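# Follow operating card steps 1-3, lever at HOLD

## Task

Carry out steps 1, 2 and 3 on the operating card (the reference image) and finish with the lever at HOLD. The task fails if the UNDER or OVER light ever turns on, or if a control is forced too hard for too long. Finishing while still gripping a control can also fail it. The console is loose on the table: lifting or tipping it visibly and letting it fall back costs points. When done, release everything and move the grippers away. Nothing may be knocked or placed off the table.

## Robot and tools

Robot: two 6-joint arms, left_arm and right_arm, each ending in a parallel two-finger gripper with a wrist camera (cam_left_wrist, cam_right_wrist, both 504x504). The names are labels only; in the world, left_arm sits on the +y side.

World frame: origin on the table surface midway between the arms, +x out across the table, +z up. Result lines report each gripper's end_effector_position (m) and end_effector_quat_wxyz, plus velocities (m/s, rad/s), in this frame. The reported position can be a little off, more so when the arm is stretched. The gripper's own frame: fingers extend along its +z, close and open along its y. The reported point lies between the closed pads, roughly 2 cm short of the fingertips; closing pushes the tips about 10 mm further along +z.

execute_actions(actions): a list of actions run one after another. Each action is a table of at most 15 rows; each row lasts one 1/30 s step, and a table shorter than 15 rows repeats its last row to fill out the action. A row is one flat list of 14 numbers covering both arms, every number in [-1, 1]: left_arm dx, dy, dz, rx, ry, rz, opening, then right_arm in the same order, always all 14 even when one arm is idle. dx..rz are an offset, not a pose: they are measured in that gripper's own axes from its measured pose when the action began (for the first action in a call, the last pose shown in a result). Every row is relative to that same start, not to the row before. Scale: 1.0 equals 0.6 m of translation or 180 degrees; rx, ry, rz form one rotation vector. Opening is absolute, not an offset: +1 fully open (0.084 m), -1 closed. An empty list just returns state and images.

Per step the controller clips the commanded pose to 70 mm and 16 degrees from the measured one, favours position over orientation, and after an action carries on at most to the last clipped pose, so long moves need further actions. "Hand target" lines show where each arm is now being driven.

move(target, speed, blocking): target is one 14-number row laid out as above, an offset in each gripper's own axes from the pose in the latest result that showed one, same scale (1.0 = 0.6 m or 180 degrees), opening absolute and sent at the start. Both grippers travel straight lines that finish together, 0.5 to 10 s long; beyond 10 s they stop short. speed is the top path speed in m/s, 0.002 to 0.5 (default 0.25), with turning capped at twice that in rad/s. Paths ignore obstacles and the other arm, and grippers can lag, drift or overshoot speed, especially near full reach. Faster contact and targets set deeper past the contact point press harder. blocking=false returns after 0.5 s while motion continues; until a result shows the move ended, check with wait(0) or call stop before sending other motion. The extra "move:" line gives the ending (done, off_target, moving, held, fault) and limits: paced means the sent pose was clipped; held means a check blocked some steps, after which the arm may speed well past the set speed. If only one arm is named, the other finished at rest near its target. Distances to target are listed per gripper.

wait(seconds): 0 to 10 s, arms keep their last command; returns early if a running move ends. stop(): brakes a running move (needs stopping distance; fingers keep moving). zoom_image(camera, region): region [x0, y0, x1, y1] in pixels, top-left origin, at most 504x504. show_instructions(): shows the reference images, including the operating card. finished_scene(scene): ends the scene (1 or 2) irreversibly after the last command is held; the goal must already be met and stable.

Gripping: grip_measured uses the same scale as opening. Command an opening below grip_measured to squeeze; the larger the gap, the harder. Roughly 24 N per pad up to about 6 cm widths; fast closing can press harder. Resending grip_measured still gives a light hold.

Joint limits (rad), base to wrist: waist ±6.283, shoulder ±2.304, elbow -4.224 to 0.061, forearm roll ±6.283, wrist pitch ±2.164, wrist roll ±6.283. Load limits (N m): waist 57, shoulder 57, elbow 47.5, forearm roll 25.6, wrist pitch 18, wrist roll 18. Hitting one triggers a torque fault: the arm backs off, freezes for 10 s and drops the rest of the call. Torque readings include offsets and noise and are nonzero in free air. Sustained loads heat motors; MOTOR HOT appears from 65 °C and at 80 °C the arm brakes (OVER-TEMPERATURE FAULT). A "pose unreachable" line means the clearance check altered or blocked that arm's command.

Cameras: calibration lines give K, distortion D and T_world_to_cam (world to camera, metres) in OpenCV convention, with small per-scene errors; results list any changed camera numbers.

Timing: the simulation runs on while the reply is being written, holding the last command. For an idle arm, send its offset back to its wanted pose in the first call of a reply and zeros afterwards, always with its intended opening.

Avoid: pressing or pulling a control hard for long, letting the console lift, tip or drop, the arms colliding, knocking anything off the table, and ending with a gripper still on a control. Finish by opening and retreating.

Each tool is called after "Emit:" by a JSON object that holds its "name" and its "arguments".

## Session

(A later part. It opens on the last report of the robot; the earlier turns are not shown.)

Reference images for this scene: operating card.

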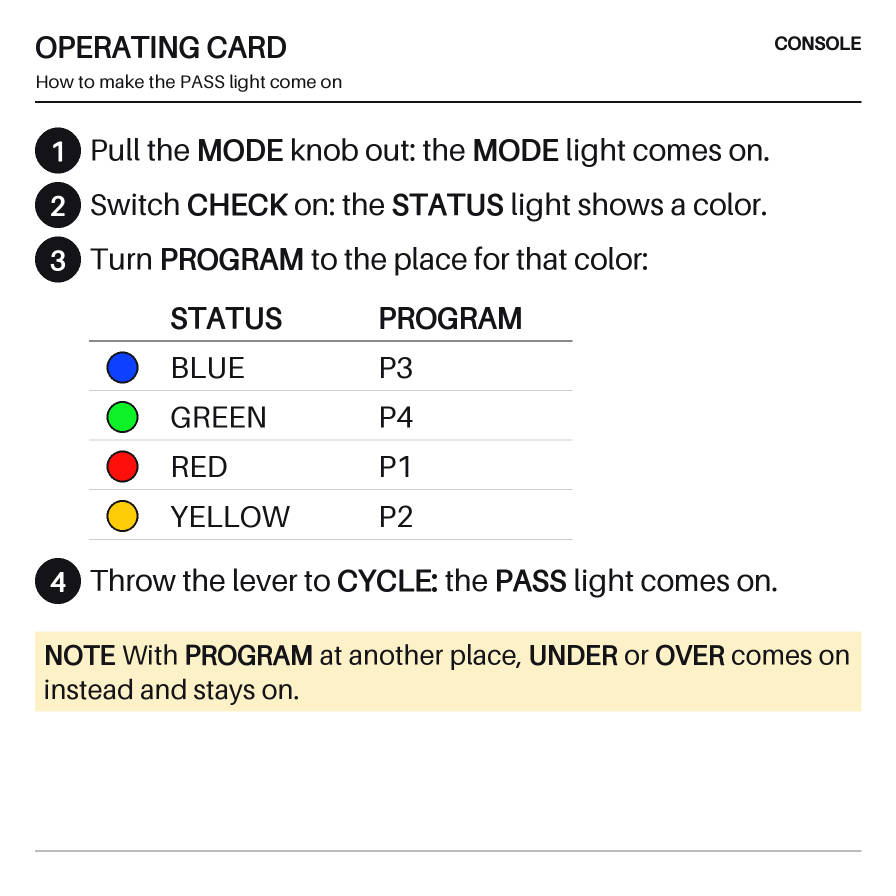

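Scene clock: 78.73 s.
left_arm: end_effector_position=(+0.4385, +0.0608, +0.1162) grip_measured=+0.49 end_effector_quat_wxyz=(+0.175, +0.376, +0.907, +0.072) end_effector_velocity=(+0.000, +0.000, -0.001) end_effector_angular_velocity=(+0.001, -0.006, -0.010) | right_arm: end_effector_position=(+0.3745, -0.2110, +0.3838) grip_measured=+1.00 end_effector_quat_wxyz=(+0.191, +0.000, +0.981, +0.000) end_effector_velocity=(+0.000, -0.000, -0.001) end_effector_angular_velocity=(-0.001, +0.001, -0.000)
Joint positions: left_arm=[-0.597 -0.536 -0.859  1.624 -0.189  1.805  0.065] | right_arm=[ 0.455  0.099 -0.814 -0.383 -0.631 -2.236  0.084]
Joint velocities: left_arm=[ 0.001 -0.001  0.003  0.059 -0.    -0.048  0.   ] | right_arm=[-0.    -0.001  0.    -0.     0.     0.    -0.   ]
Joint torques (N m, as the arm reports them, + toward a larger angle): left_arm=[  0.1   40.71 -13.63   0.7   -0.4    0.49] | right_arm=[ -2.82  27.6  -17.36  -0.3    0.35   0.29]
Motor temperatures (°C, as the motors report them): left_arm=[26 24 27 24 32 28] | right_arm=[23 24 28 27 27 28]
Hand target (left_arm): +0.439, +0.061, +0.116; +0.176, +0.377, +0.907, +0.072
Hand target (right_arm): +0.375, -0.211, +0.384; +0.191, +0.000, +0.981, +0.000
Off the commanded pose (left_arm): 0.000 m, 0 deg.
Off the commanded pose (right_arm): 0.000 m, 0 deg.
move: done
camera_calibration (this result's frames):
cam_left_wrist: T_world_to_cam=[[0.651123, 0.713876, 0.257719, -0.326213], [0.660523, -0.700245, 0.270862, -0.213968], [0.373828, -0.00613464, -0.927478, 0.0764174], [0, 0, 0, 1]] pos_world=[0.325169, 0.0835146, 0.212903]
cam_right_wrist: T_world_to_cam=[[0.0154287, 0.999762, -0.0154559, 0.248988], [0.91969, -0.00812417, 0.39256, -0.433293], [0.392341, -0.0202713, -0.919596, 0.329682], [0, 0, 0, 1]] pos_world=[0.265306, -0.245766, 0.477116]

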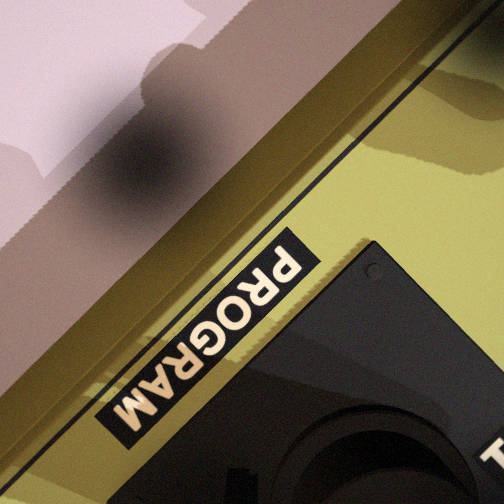

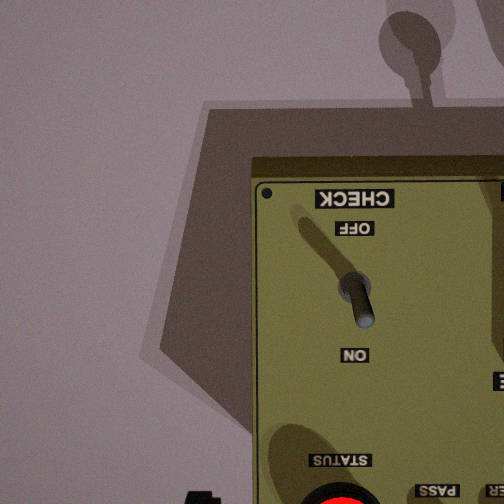

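Emit:
{"name": "execute_actions", "arguments": {"actions": [[[0,0,0,0,0,0,0.4,0,0,0,0,0,0,1],[0,0,0,0,0,0,0.32,0,0,0,0,0,0,1],[0,0,0,0,0,0,0.25,0,0,0,0,0,0,1],[0,0,0,0,0,0,0.19,0,0,0,0,0,0,1],[0,0,0,0,0,0,0.14,0,0,0,0,0,0,1],[0,0,0,0,0,0,0.1,0,0,0,0,0,0,1],[0,0,0,0,0,0,0.06,0,0,0,0,0,0,1],[0,0,0,0,0,0,0.02,0,0,0,0,0,0,1],[0,0,0,0,0,0,-0.02,0,0,0,0,0,0,1],[0,0,0,0,0,0,-0.06,0,0,0,0,0,0,1],[0,0,0,0,0,0,-0.1,0,0,0,0,0,0,1],[0,0,0,0,0,0,-0.15,0,0,0,0,0,0,1],[0,0,0,0,0,0,-0.2,0,0,0,0,0,0,1],[0,0,0,0,0,0,-0.27,0,0,0,0,0,0,1],[0,0,0,0,0,0,-0.35,0,0,0,0,0,0,1]]]}}

Scene clock: 84.13 s.
left_arm: end_effector_position=(+0.4378, +0.0600, +0.1160) grip_measured=-0.01 end_effector_quat_wxyz=(+0.175, +0.377, +0.907, +0.071) end_effector_velocity=(-0.000, +0.001, -0.000) end_effector_angular_velocity=(+0.002, +0.000, +0.001) | right_arm: end_effector_position=(+0.3745, -0.2110, +0.3838) grip_measured=+1.00 end_effector_quat_wxyz=(+0.191, +0.000, +0.981, +0.000) end_effector_velocity=(+0.000, -0.000, -0.000) end_effector_angular_velocity=(-0.000, +0.000, -0.000)
Joint positions: left_arm=[-0.597 -0.536 -0.859  1.624 -0.186  1.804  0.043] | right_arm=[ 0.455  0.099 -0.814 -0.383 -0.631 -2.236  0.084]
Joint velocities: left_arm=[ 0.    -0.     0.    -0.004 -0.002  0.003  0.   ] | right_arm=[-0. -0.  0. -0.  0.  0. -0.]
Joint torques (N m, as the arm reports them, + toward a larger angle): left_arm=[ 10.4   39.22 -15.77   1.36  -2.65   0.56] | right_arm=[ -1.68  26.3  -18.39  -0.41   0.26   0.3 ]
Motor temperatures (°C, as the motors report them): left_arm=[26 24 27 24 32 28] | right_arm=[23 24 28 27 27 28]
Hand target (left_arm): +0.438, +0.061, +0.116; +0.175, +0.376, +0.907, +0.072
Hand target (right_arm): +0.375, -0.211, +0.384; +0.191, +0.000, +0.981, +0.000
Off the commanded pose (left_arm): 0.001 m, 0 deg.
Off the commanded pose (right_arm): 0.000 m, 0 deg.
camera_calibration (this result's frames):
cam_left_wrist: T_world_to_cam=[[0.652689, 0.713397, 0.255072, -0.325459], [0.659868, -0.700705, 0.271267, -0.213755], [0.372252, -0.00873851, -0.928091, 0.0774105], [0, 0, 0, 1]] pos_world=[0.324658, 0.0830785, 0.212844]
cam_right_wrist: T_world_to_cam=[[0.0154289, 0.999762, -0.0154558, 0.248988], [0.91969, -0.00812439, 0.39256, -0.433293], [0.392341, -0.0202713, -0.919596, 0.329682], [0, 0, 0, 1]] pos_world=[0.265306, -0.245765, 0.477116]

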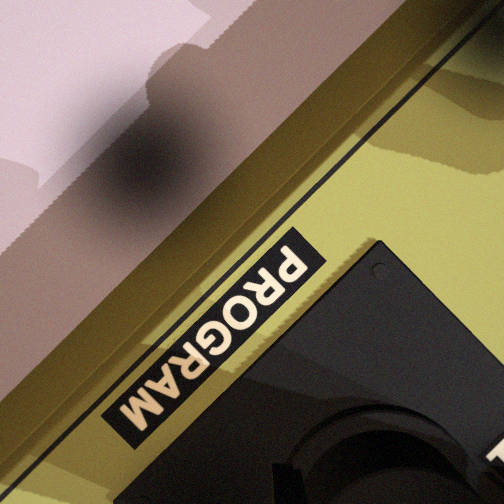

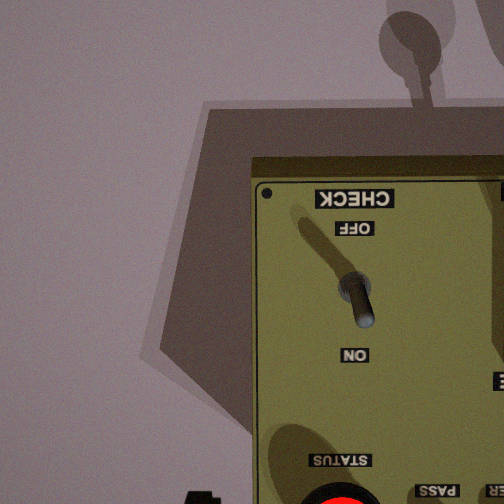

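Turn in two halves, re-centering a bit.

Emit:
{"name": "move", "arguments": {"target": [0,-0.0015,0,0,0,-0.25,-0.4, 0,0,0,0,0,0,1], "speed": 0.2}}

Scene clock: 87.90 s.
left_arm: end_effector_position=(+0.4374, +0.0595, +0.1159) grip_measured=-0.01 end_effector_quat_wxyz=(+0.186, +0.002, +0.983, +0.000) end_effector_velocity=(-0.000, -0.000, +0.000) end_effector_angular_velocity=(-0.013, -0.024, +0.006) | right_arm: end_effector_position=(+0.3745, -0.2110, +0.3838) grip_measured=+1.00 end_effector_quat_wxyz=(+0.191, +0.000, +0.981, +0.000) end_effector_velocity=(+0.000, -0.000, +0.001) end_effector_angular_velocity=(+0.001, -0.002, +0.000)
Joint positions: left_arm=[-0.599 -0.537 -0.863  1.575 -0.187  1.067  0.043] | right_arm=[ 0.455  0.099 -0.814 -0.383 -0.631 -2.236  0.084]
Joint velocities: left_arm=[-0.002  0.006  0.017  0.195 -0.004 -0.206 -0.   ] | right_arm=[-0.     0.001 -0.001 -0.     0.    -0.    -0.   ]
Joint torques (N m, as the arm reports them, + toward a larger angle): left_arm=[  3.    45.77 -13.43   0.31  -0.41   0.47] | right_arm=[ -0.72  27.01 -17.29  -0.77   0.44   0.2 ]
Motor temperatures (°C, as the motors report them): left_arm=[26 24 27 24 32 28] | right_arm=[23 24 28 27 27 28]
Hand target (left_arm): +0.437, +0.059, +0.116; +0.188, +0.001, +0.982, -0.001
Hand target (right_arm): +0.375, -0.211, +0.384; +0.191, +0.000, +0.981, +0.000
Off the commanded pose (left_arm): 0.000 m, 0 deg.
Off the commanded pose (right_arm): 0.000 m, 0 deg.
move: done
camera_calibration (this result's frames):
cam_left_wrist: T_world_to_cam=[[-0.00603907, 0.999967, -0.00539123, -0.0236214], [0.928969, 0.00760554, 0.37008, -0.385124], [0.370109, -0.00277335, -0.928984, 0.0781814], [0, 0, 0, 1]] pos_world=[0.32869, 0.0267665, 0.215028]
cam_right_wrist: T_world_to_cam=[[0.0154289, 0.999762, -0.0154557, 0.248988], [0.91969, -0.00812446, 0.39256, -0.433293], [0.392341, -0.0202712, -0.919596, 0.329682], [0, 0, 0, 1]] pos_world=[0.265306, -0.245765, 0.477116]

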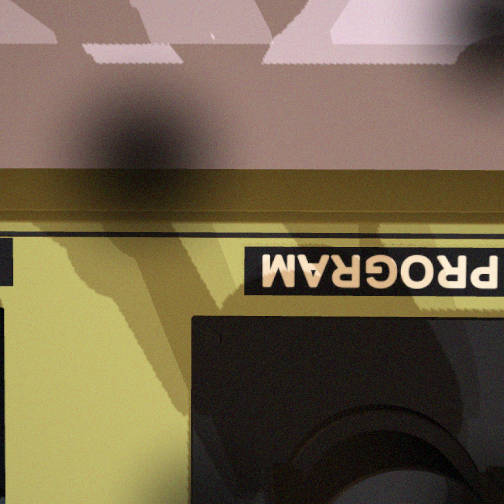

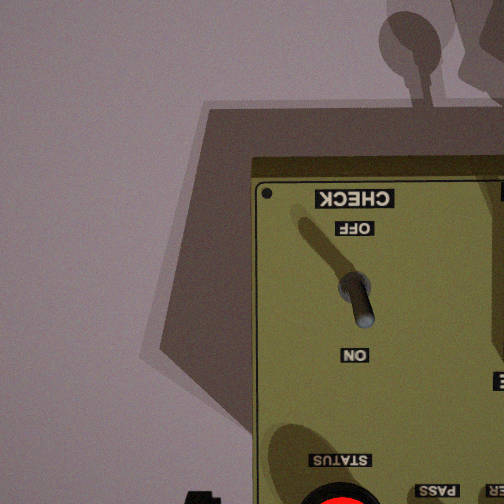

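Emit:
{"name": "move", "arguments": {"target": [0,0,0.0003,0,-0.001,-0.24,-0.4, 0,0,0,0,0,0,1], "speed": 0.2}}

Emit:
{"name": "execute_actions", "arguments": {"actions": [[[0,0,0,0,0,0,0.1,0,0,0,0,0,0,1],[0,0,0,0,0,0,0.3,0,0,0,0,0,0,1],[0,0,0,0,0,0,0.6,0,0,0,0,0,0,1]]]}}

Emit:
{"name": "move", "arguments": {"target": [0,0,-0.4,0,0,0,0.6, 0,0,0,0,0,0,1], "speed": 0.18}}

Scene clock: 93.70 s.
left_arm: end_effector_position=(+0.4374, +0.0594, +0.1158) grip_measured=-0.01 end_effector_quat_wxyz=(+0.172, -0.360, +0.915, -0.066) end_effector_velocity=(+0.001, -0.000, +0.000) end_effector_angular_velocity=(-0.012, -0.023, +0.007) | right_arm: end_effector_position=(+0.3745, -0.2110, +0.3838) grip_measured=+1.00 end_effector_quat_wxyz=(+0.191, +0.000, +0.981, +0.000) end_effector_velocity=(+0.000, +0.000, +0.000) end_effector_angular_velocity=(+0.001, -0.000, -0.001)
Joint positions: left_arm=[-0.6   -0.539 -0.866  1.546 -0.188  0.343  0.043] | right_arm=[ 0.455  0.099 -0.814 -0.383 -0.631 -2.236  0.084]
Joint velocities: left_arm=[-0.001  0.005  0.014  0.181 -0.003 -0.192 -0.   ] | right_arm=[ 0.    -0.001 -0.001  0.     0.     0.001 -0.   ]
Joint torques (N m, as the arm reports them, + toward a larger angle): left_arm=[  3.34  46.13 -12.91   0.25  -0.64   0.52] | right_arm=[ -1.05  27.23 -17.05   0.06   0.6    0.23]
Motor temperatures (°C, as the motors report them): left_arm=[26 24 27 24 32 28] | right_arm=[23 24 28 27 27 28]
Hand target (left_arm): +0.437, +0.059, +0.116; +0.174, -0.360, +0.914, -0.067
Hand target (right_arm): +0.375, -0.211, +0.384; +0.191, +0.000, +0.981, +0.000
Off the commanded pose (left_arm): 0.000 m, 0 deg.
Off the commanded pose (right_arm): 0.000 m, 0 deg.
move: done
camera_calibration (this result's frames):
cam_left_wrist: T_world_to_cam=[[-0.641739, 0.724815, -0.250629, 0.29933], [0.672928, 0.688931, 0.269337, -0.301917], [0.367885, 0.00418874, -0.929862, 0.078665], [0, 0, 0, 1]] pos_world=[0.36632, -0.00928824, 0.229486]
cam_right_wrist: T_world_to_cam=[[0.015429, 0.999762, -0.0154557, 0.248988], [0.91969, -0.00812458, 0.39256, -0.433293], [0.392341, -0.0202713, -0.919596, 0.329682], [0, 0, 0, 1]] pos_world=[0.265306, -0.245765, 0.477116]

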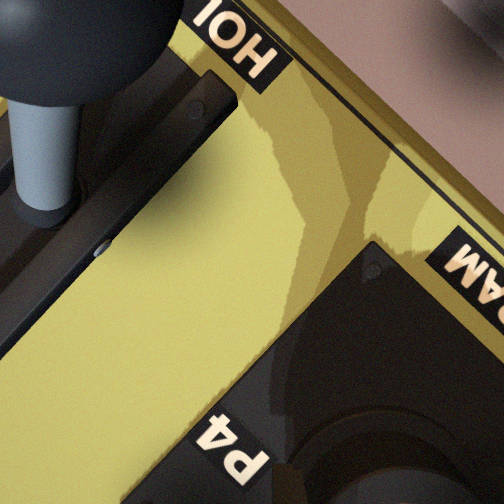

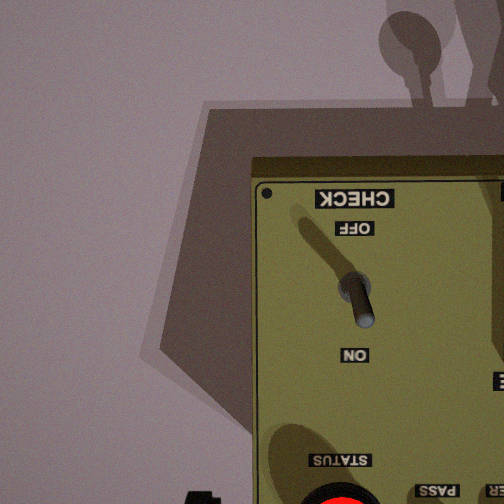

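Scene clock: 94.20 s.
left_arm: end_effector_position=(+0.4374, +0.0595, +0.1158) grip_measured=+0.59 end_effector_quat_wxyz=(+0.173, -0.360, +0.915, -0.066) end_effector_velocity=(+0.001, -0.001, +0.001) end_effector_angular_velocity=(-0.001, -0.001, -0.001) | right_arm: end_effector_position=(+0.3745, -0.2110, +0.3838) grip_measured=+1.00 end_effector_quat_wxyz=(+0.191, +0.000, +0.981, +0.000) end_effector_velocity=(-0.000, -0.000, -0.001) end_effector_angular_velocity=(-0.001, +0.001, -0.000)
Joint positions: left_arm=[-0.6   -0.538 -0.865  1.547 -0.189  0.342  0.069] | right_arm=[ 0.455  0.099 -0.814 -0.383 -0.631 -2.236  0.084]
Joint velocities: left_arm=[-0.     0.    -0.002 -0.005  0.001  0.006  0.001] | right_arm=[ 0.    -0.     0.001 -0.    -0.     0.     0.   ]
Joint torques (N m, as the arm reports them, + toward a larger angle): left_arm=[  1.13  41.77 -13.71   0.53  -0.31   0.53] | right_arm=[ -1.95  27.52 -17.84  -0.39   0.33   0.3 ]
Motor temperatures (°C, as the motors report them): left_arm=[26 24 27 24 32 28] | right_arm=[23 24 28 27 27 28]
Hand target (left_arm): +0.437, +0.059, +0.116; +0.172, -0.360, +0.915, -0.066
Hand target (right_arm): +0.375, -0.211, +0.384; +0.191, +0.000, +0.981, +0.000
Off the commanded pose (left_arm): 0.000 m, 0 deg.
Off the commanded pose (right_arm): 0.000 m, 0 deg.
camera_calibration (this result's frames):
cam_left_wrist: T_world_to_cam=[[-0.64177, 0.724777, -0.250658, 0.299293], [0.672837, 0.688971, 0.269462, -0.301926], [0.367996, 0.00428011, -0.929818, 0.0785926], [0, 0, 0, 1]] pos_world=[0.366302, -0.00923891, 0.229454]
cam_right_wrist: T_world_to_cam=[[0.0154288, 0.999762, -0.0154558, 0.248988], [0.91969, -0.00812434, 0.39256, -0.433293], [0.392341, -0.0202713, -0.919596, 0.329682], [0, 0, 0, 1]] pos_world=[0.265306, -0.245766, 0.477116]

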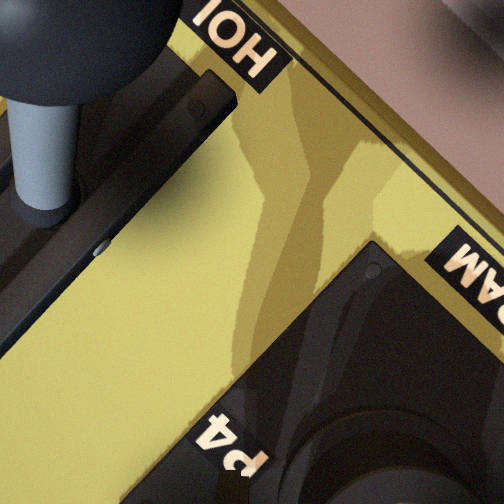

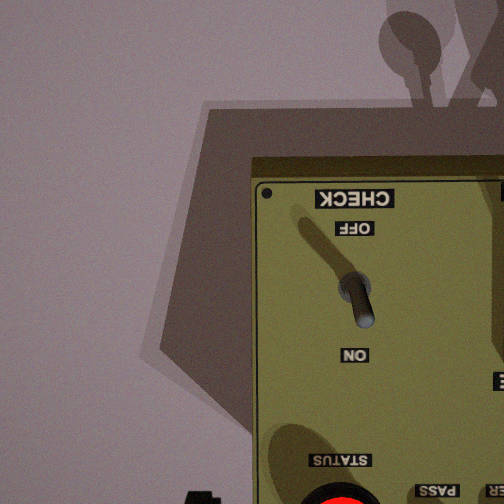

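Scene clock: 96.17 s.
left_arm: end_effector_position=(+0.3502, +0.0583, +0.3395) grip_measured=+0.59 end_effector_quat_wxyz=(+0.173, -0.360, +0.914, -0.067) end_effector_velocity=(-0.000, +0.000, +0.004) end_effector_angular_velocity=(-0.003, +0.009, -0.002) | right_arm: end_effector_position=(+0.3745, -0.2110, +0.3838) grip_measured=+1.00 end_effector_quat_wxyz=(+0.191, +0.000, +0.981, +0.000) end_effector_velocity=(+0.000, -0.000, -0.000) end_effector_angular_velocity=(-0.001, -0.000, +0.001)
Joint positions: left_arm=[-0.712  0.012 -0.794  0.44  -0.548  1.398  0.069] | right_arm=[ 0.455  0.099 -0.814 -0.383 -0.631 -2.236  0.084]
Joint velocities: left_arm=[ 0.005  0.003 -0.008 -0.028 -0.011  0.032 -0.   ] | right_arm=[-0.    -0.001 -0.    -0.001  0.     0.     0.   ]
Joint torques (N m, as the arm reports them, + toward a larger angle): left_arm=[  0.48  24.06 -16.84   0.98   0.21   0.24] | right_arm=[ -3.24  26.23 -18.02  -0.37   0.3    0.19]
Motor temperatures (°C, as the motors report them): left_arm=[26 24 27 24 32 28] | right_arm=[23 24 28 27 27 28]
Hand target (left_arm): +0.350, +0.058, +0.340; +0.173, -0.360, +0.915, -0.067
Hand target (right_arm): +0.375, -0.211, +0.384; +0.191, +0.000, +0.981, +0.000
Off the commanded pose (left_arm): 0.000 m, 0 deg.
Off the commanded pose (right_arm): 0.000 m, 0 deg.
move: done
camera_calibration (this result's frames):
cam_left_wrist: T_world_to_cam=[[-0.641222, 0.72496, -0.251529, 0.30033], [0.672674, 0.688778, 0.270359, -0.302979], [0.369248, 0.00416333, -0.929322, 0.31815], [0, 0, 0, 1]] pos_world=[0.278908, -0.0103667, 0.453119]
cam_right_wrist: T_world_to_cam=[[0.015429, 0.999762, -0.0154557, 0.248988], [0.91969, -0.00812453, 0.39256, -0.433293], [0.392341, -0.0202712, -0.919596, 0.329682], [0, 0, 0, 1]] pos_world=[0.265306, -0.245766, 0.477116]

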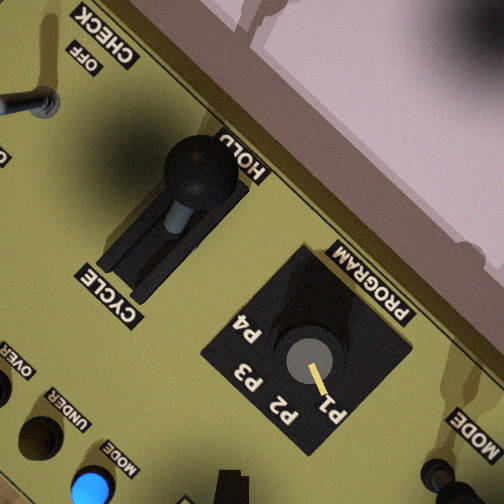

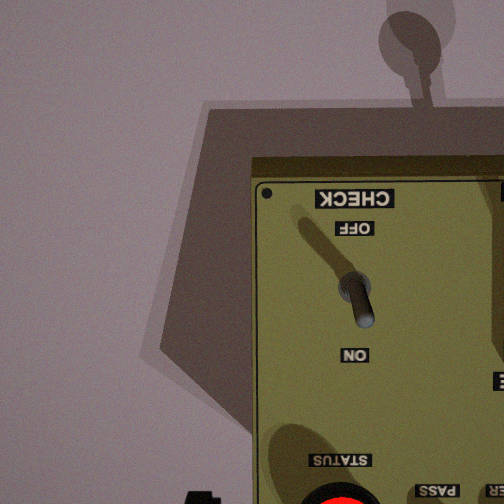

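Emit:
{"name": "finished_scene", "arguments": {"scene": 2}}

The scene is finished: the task was done.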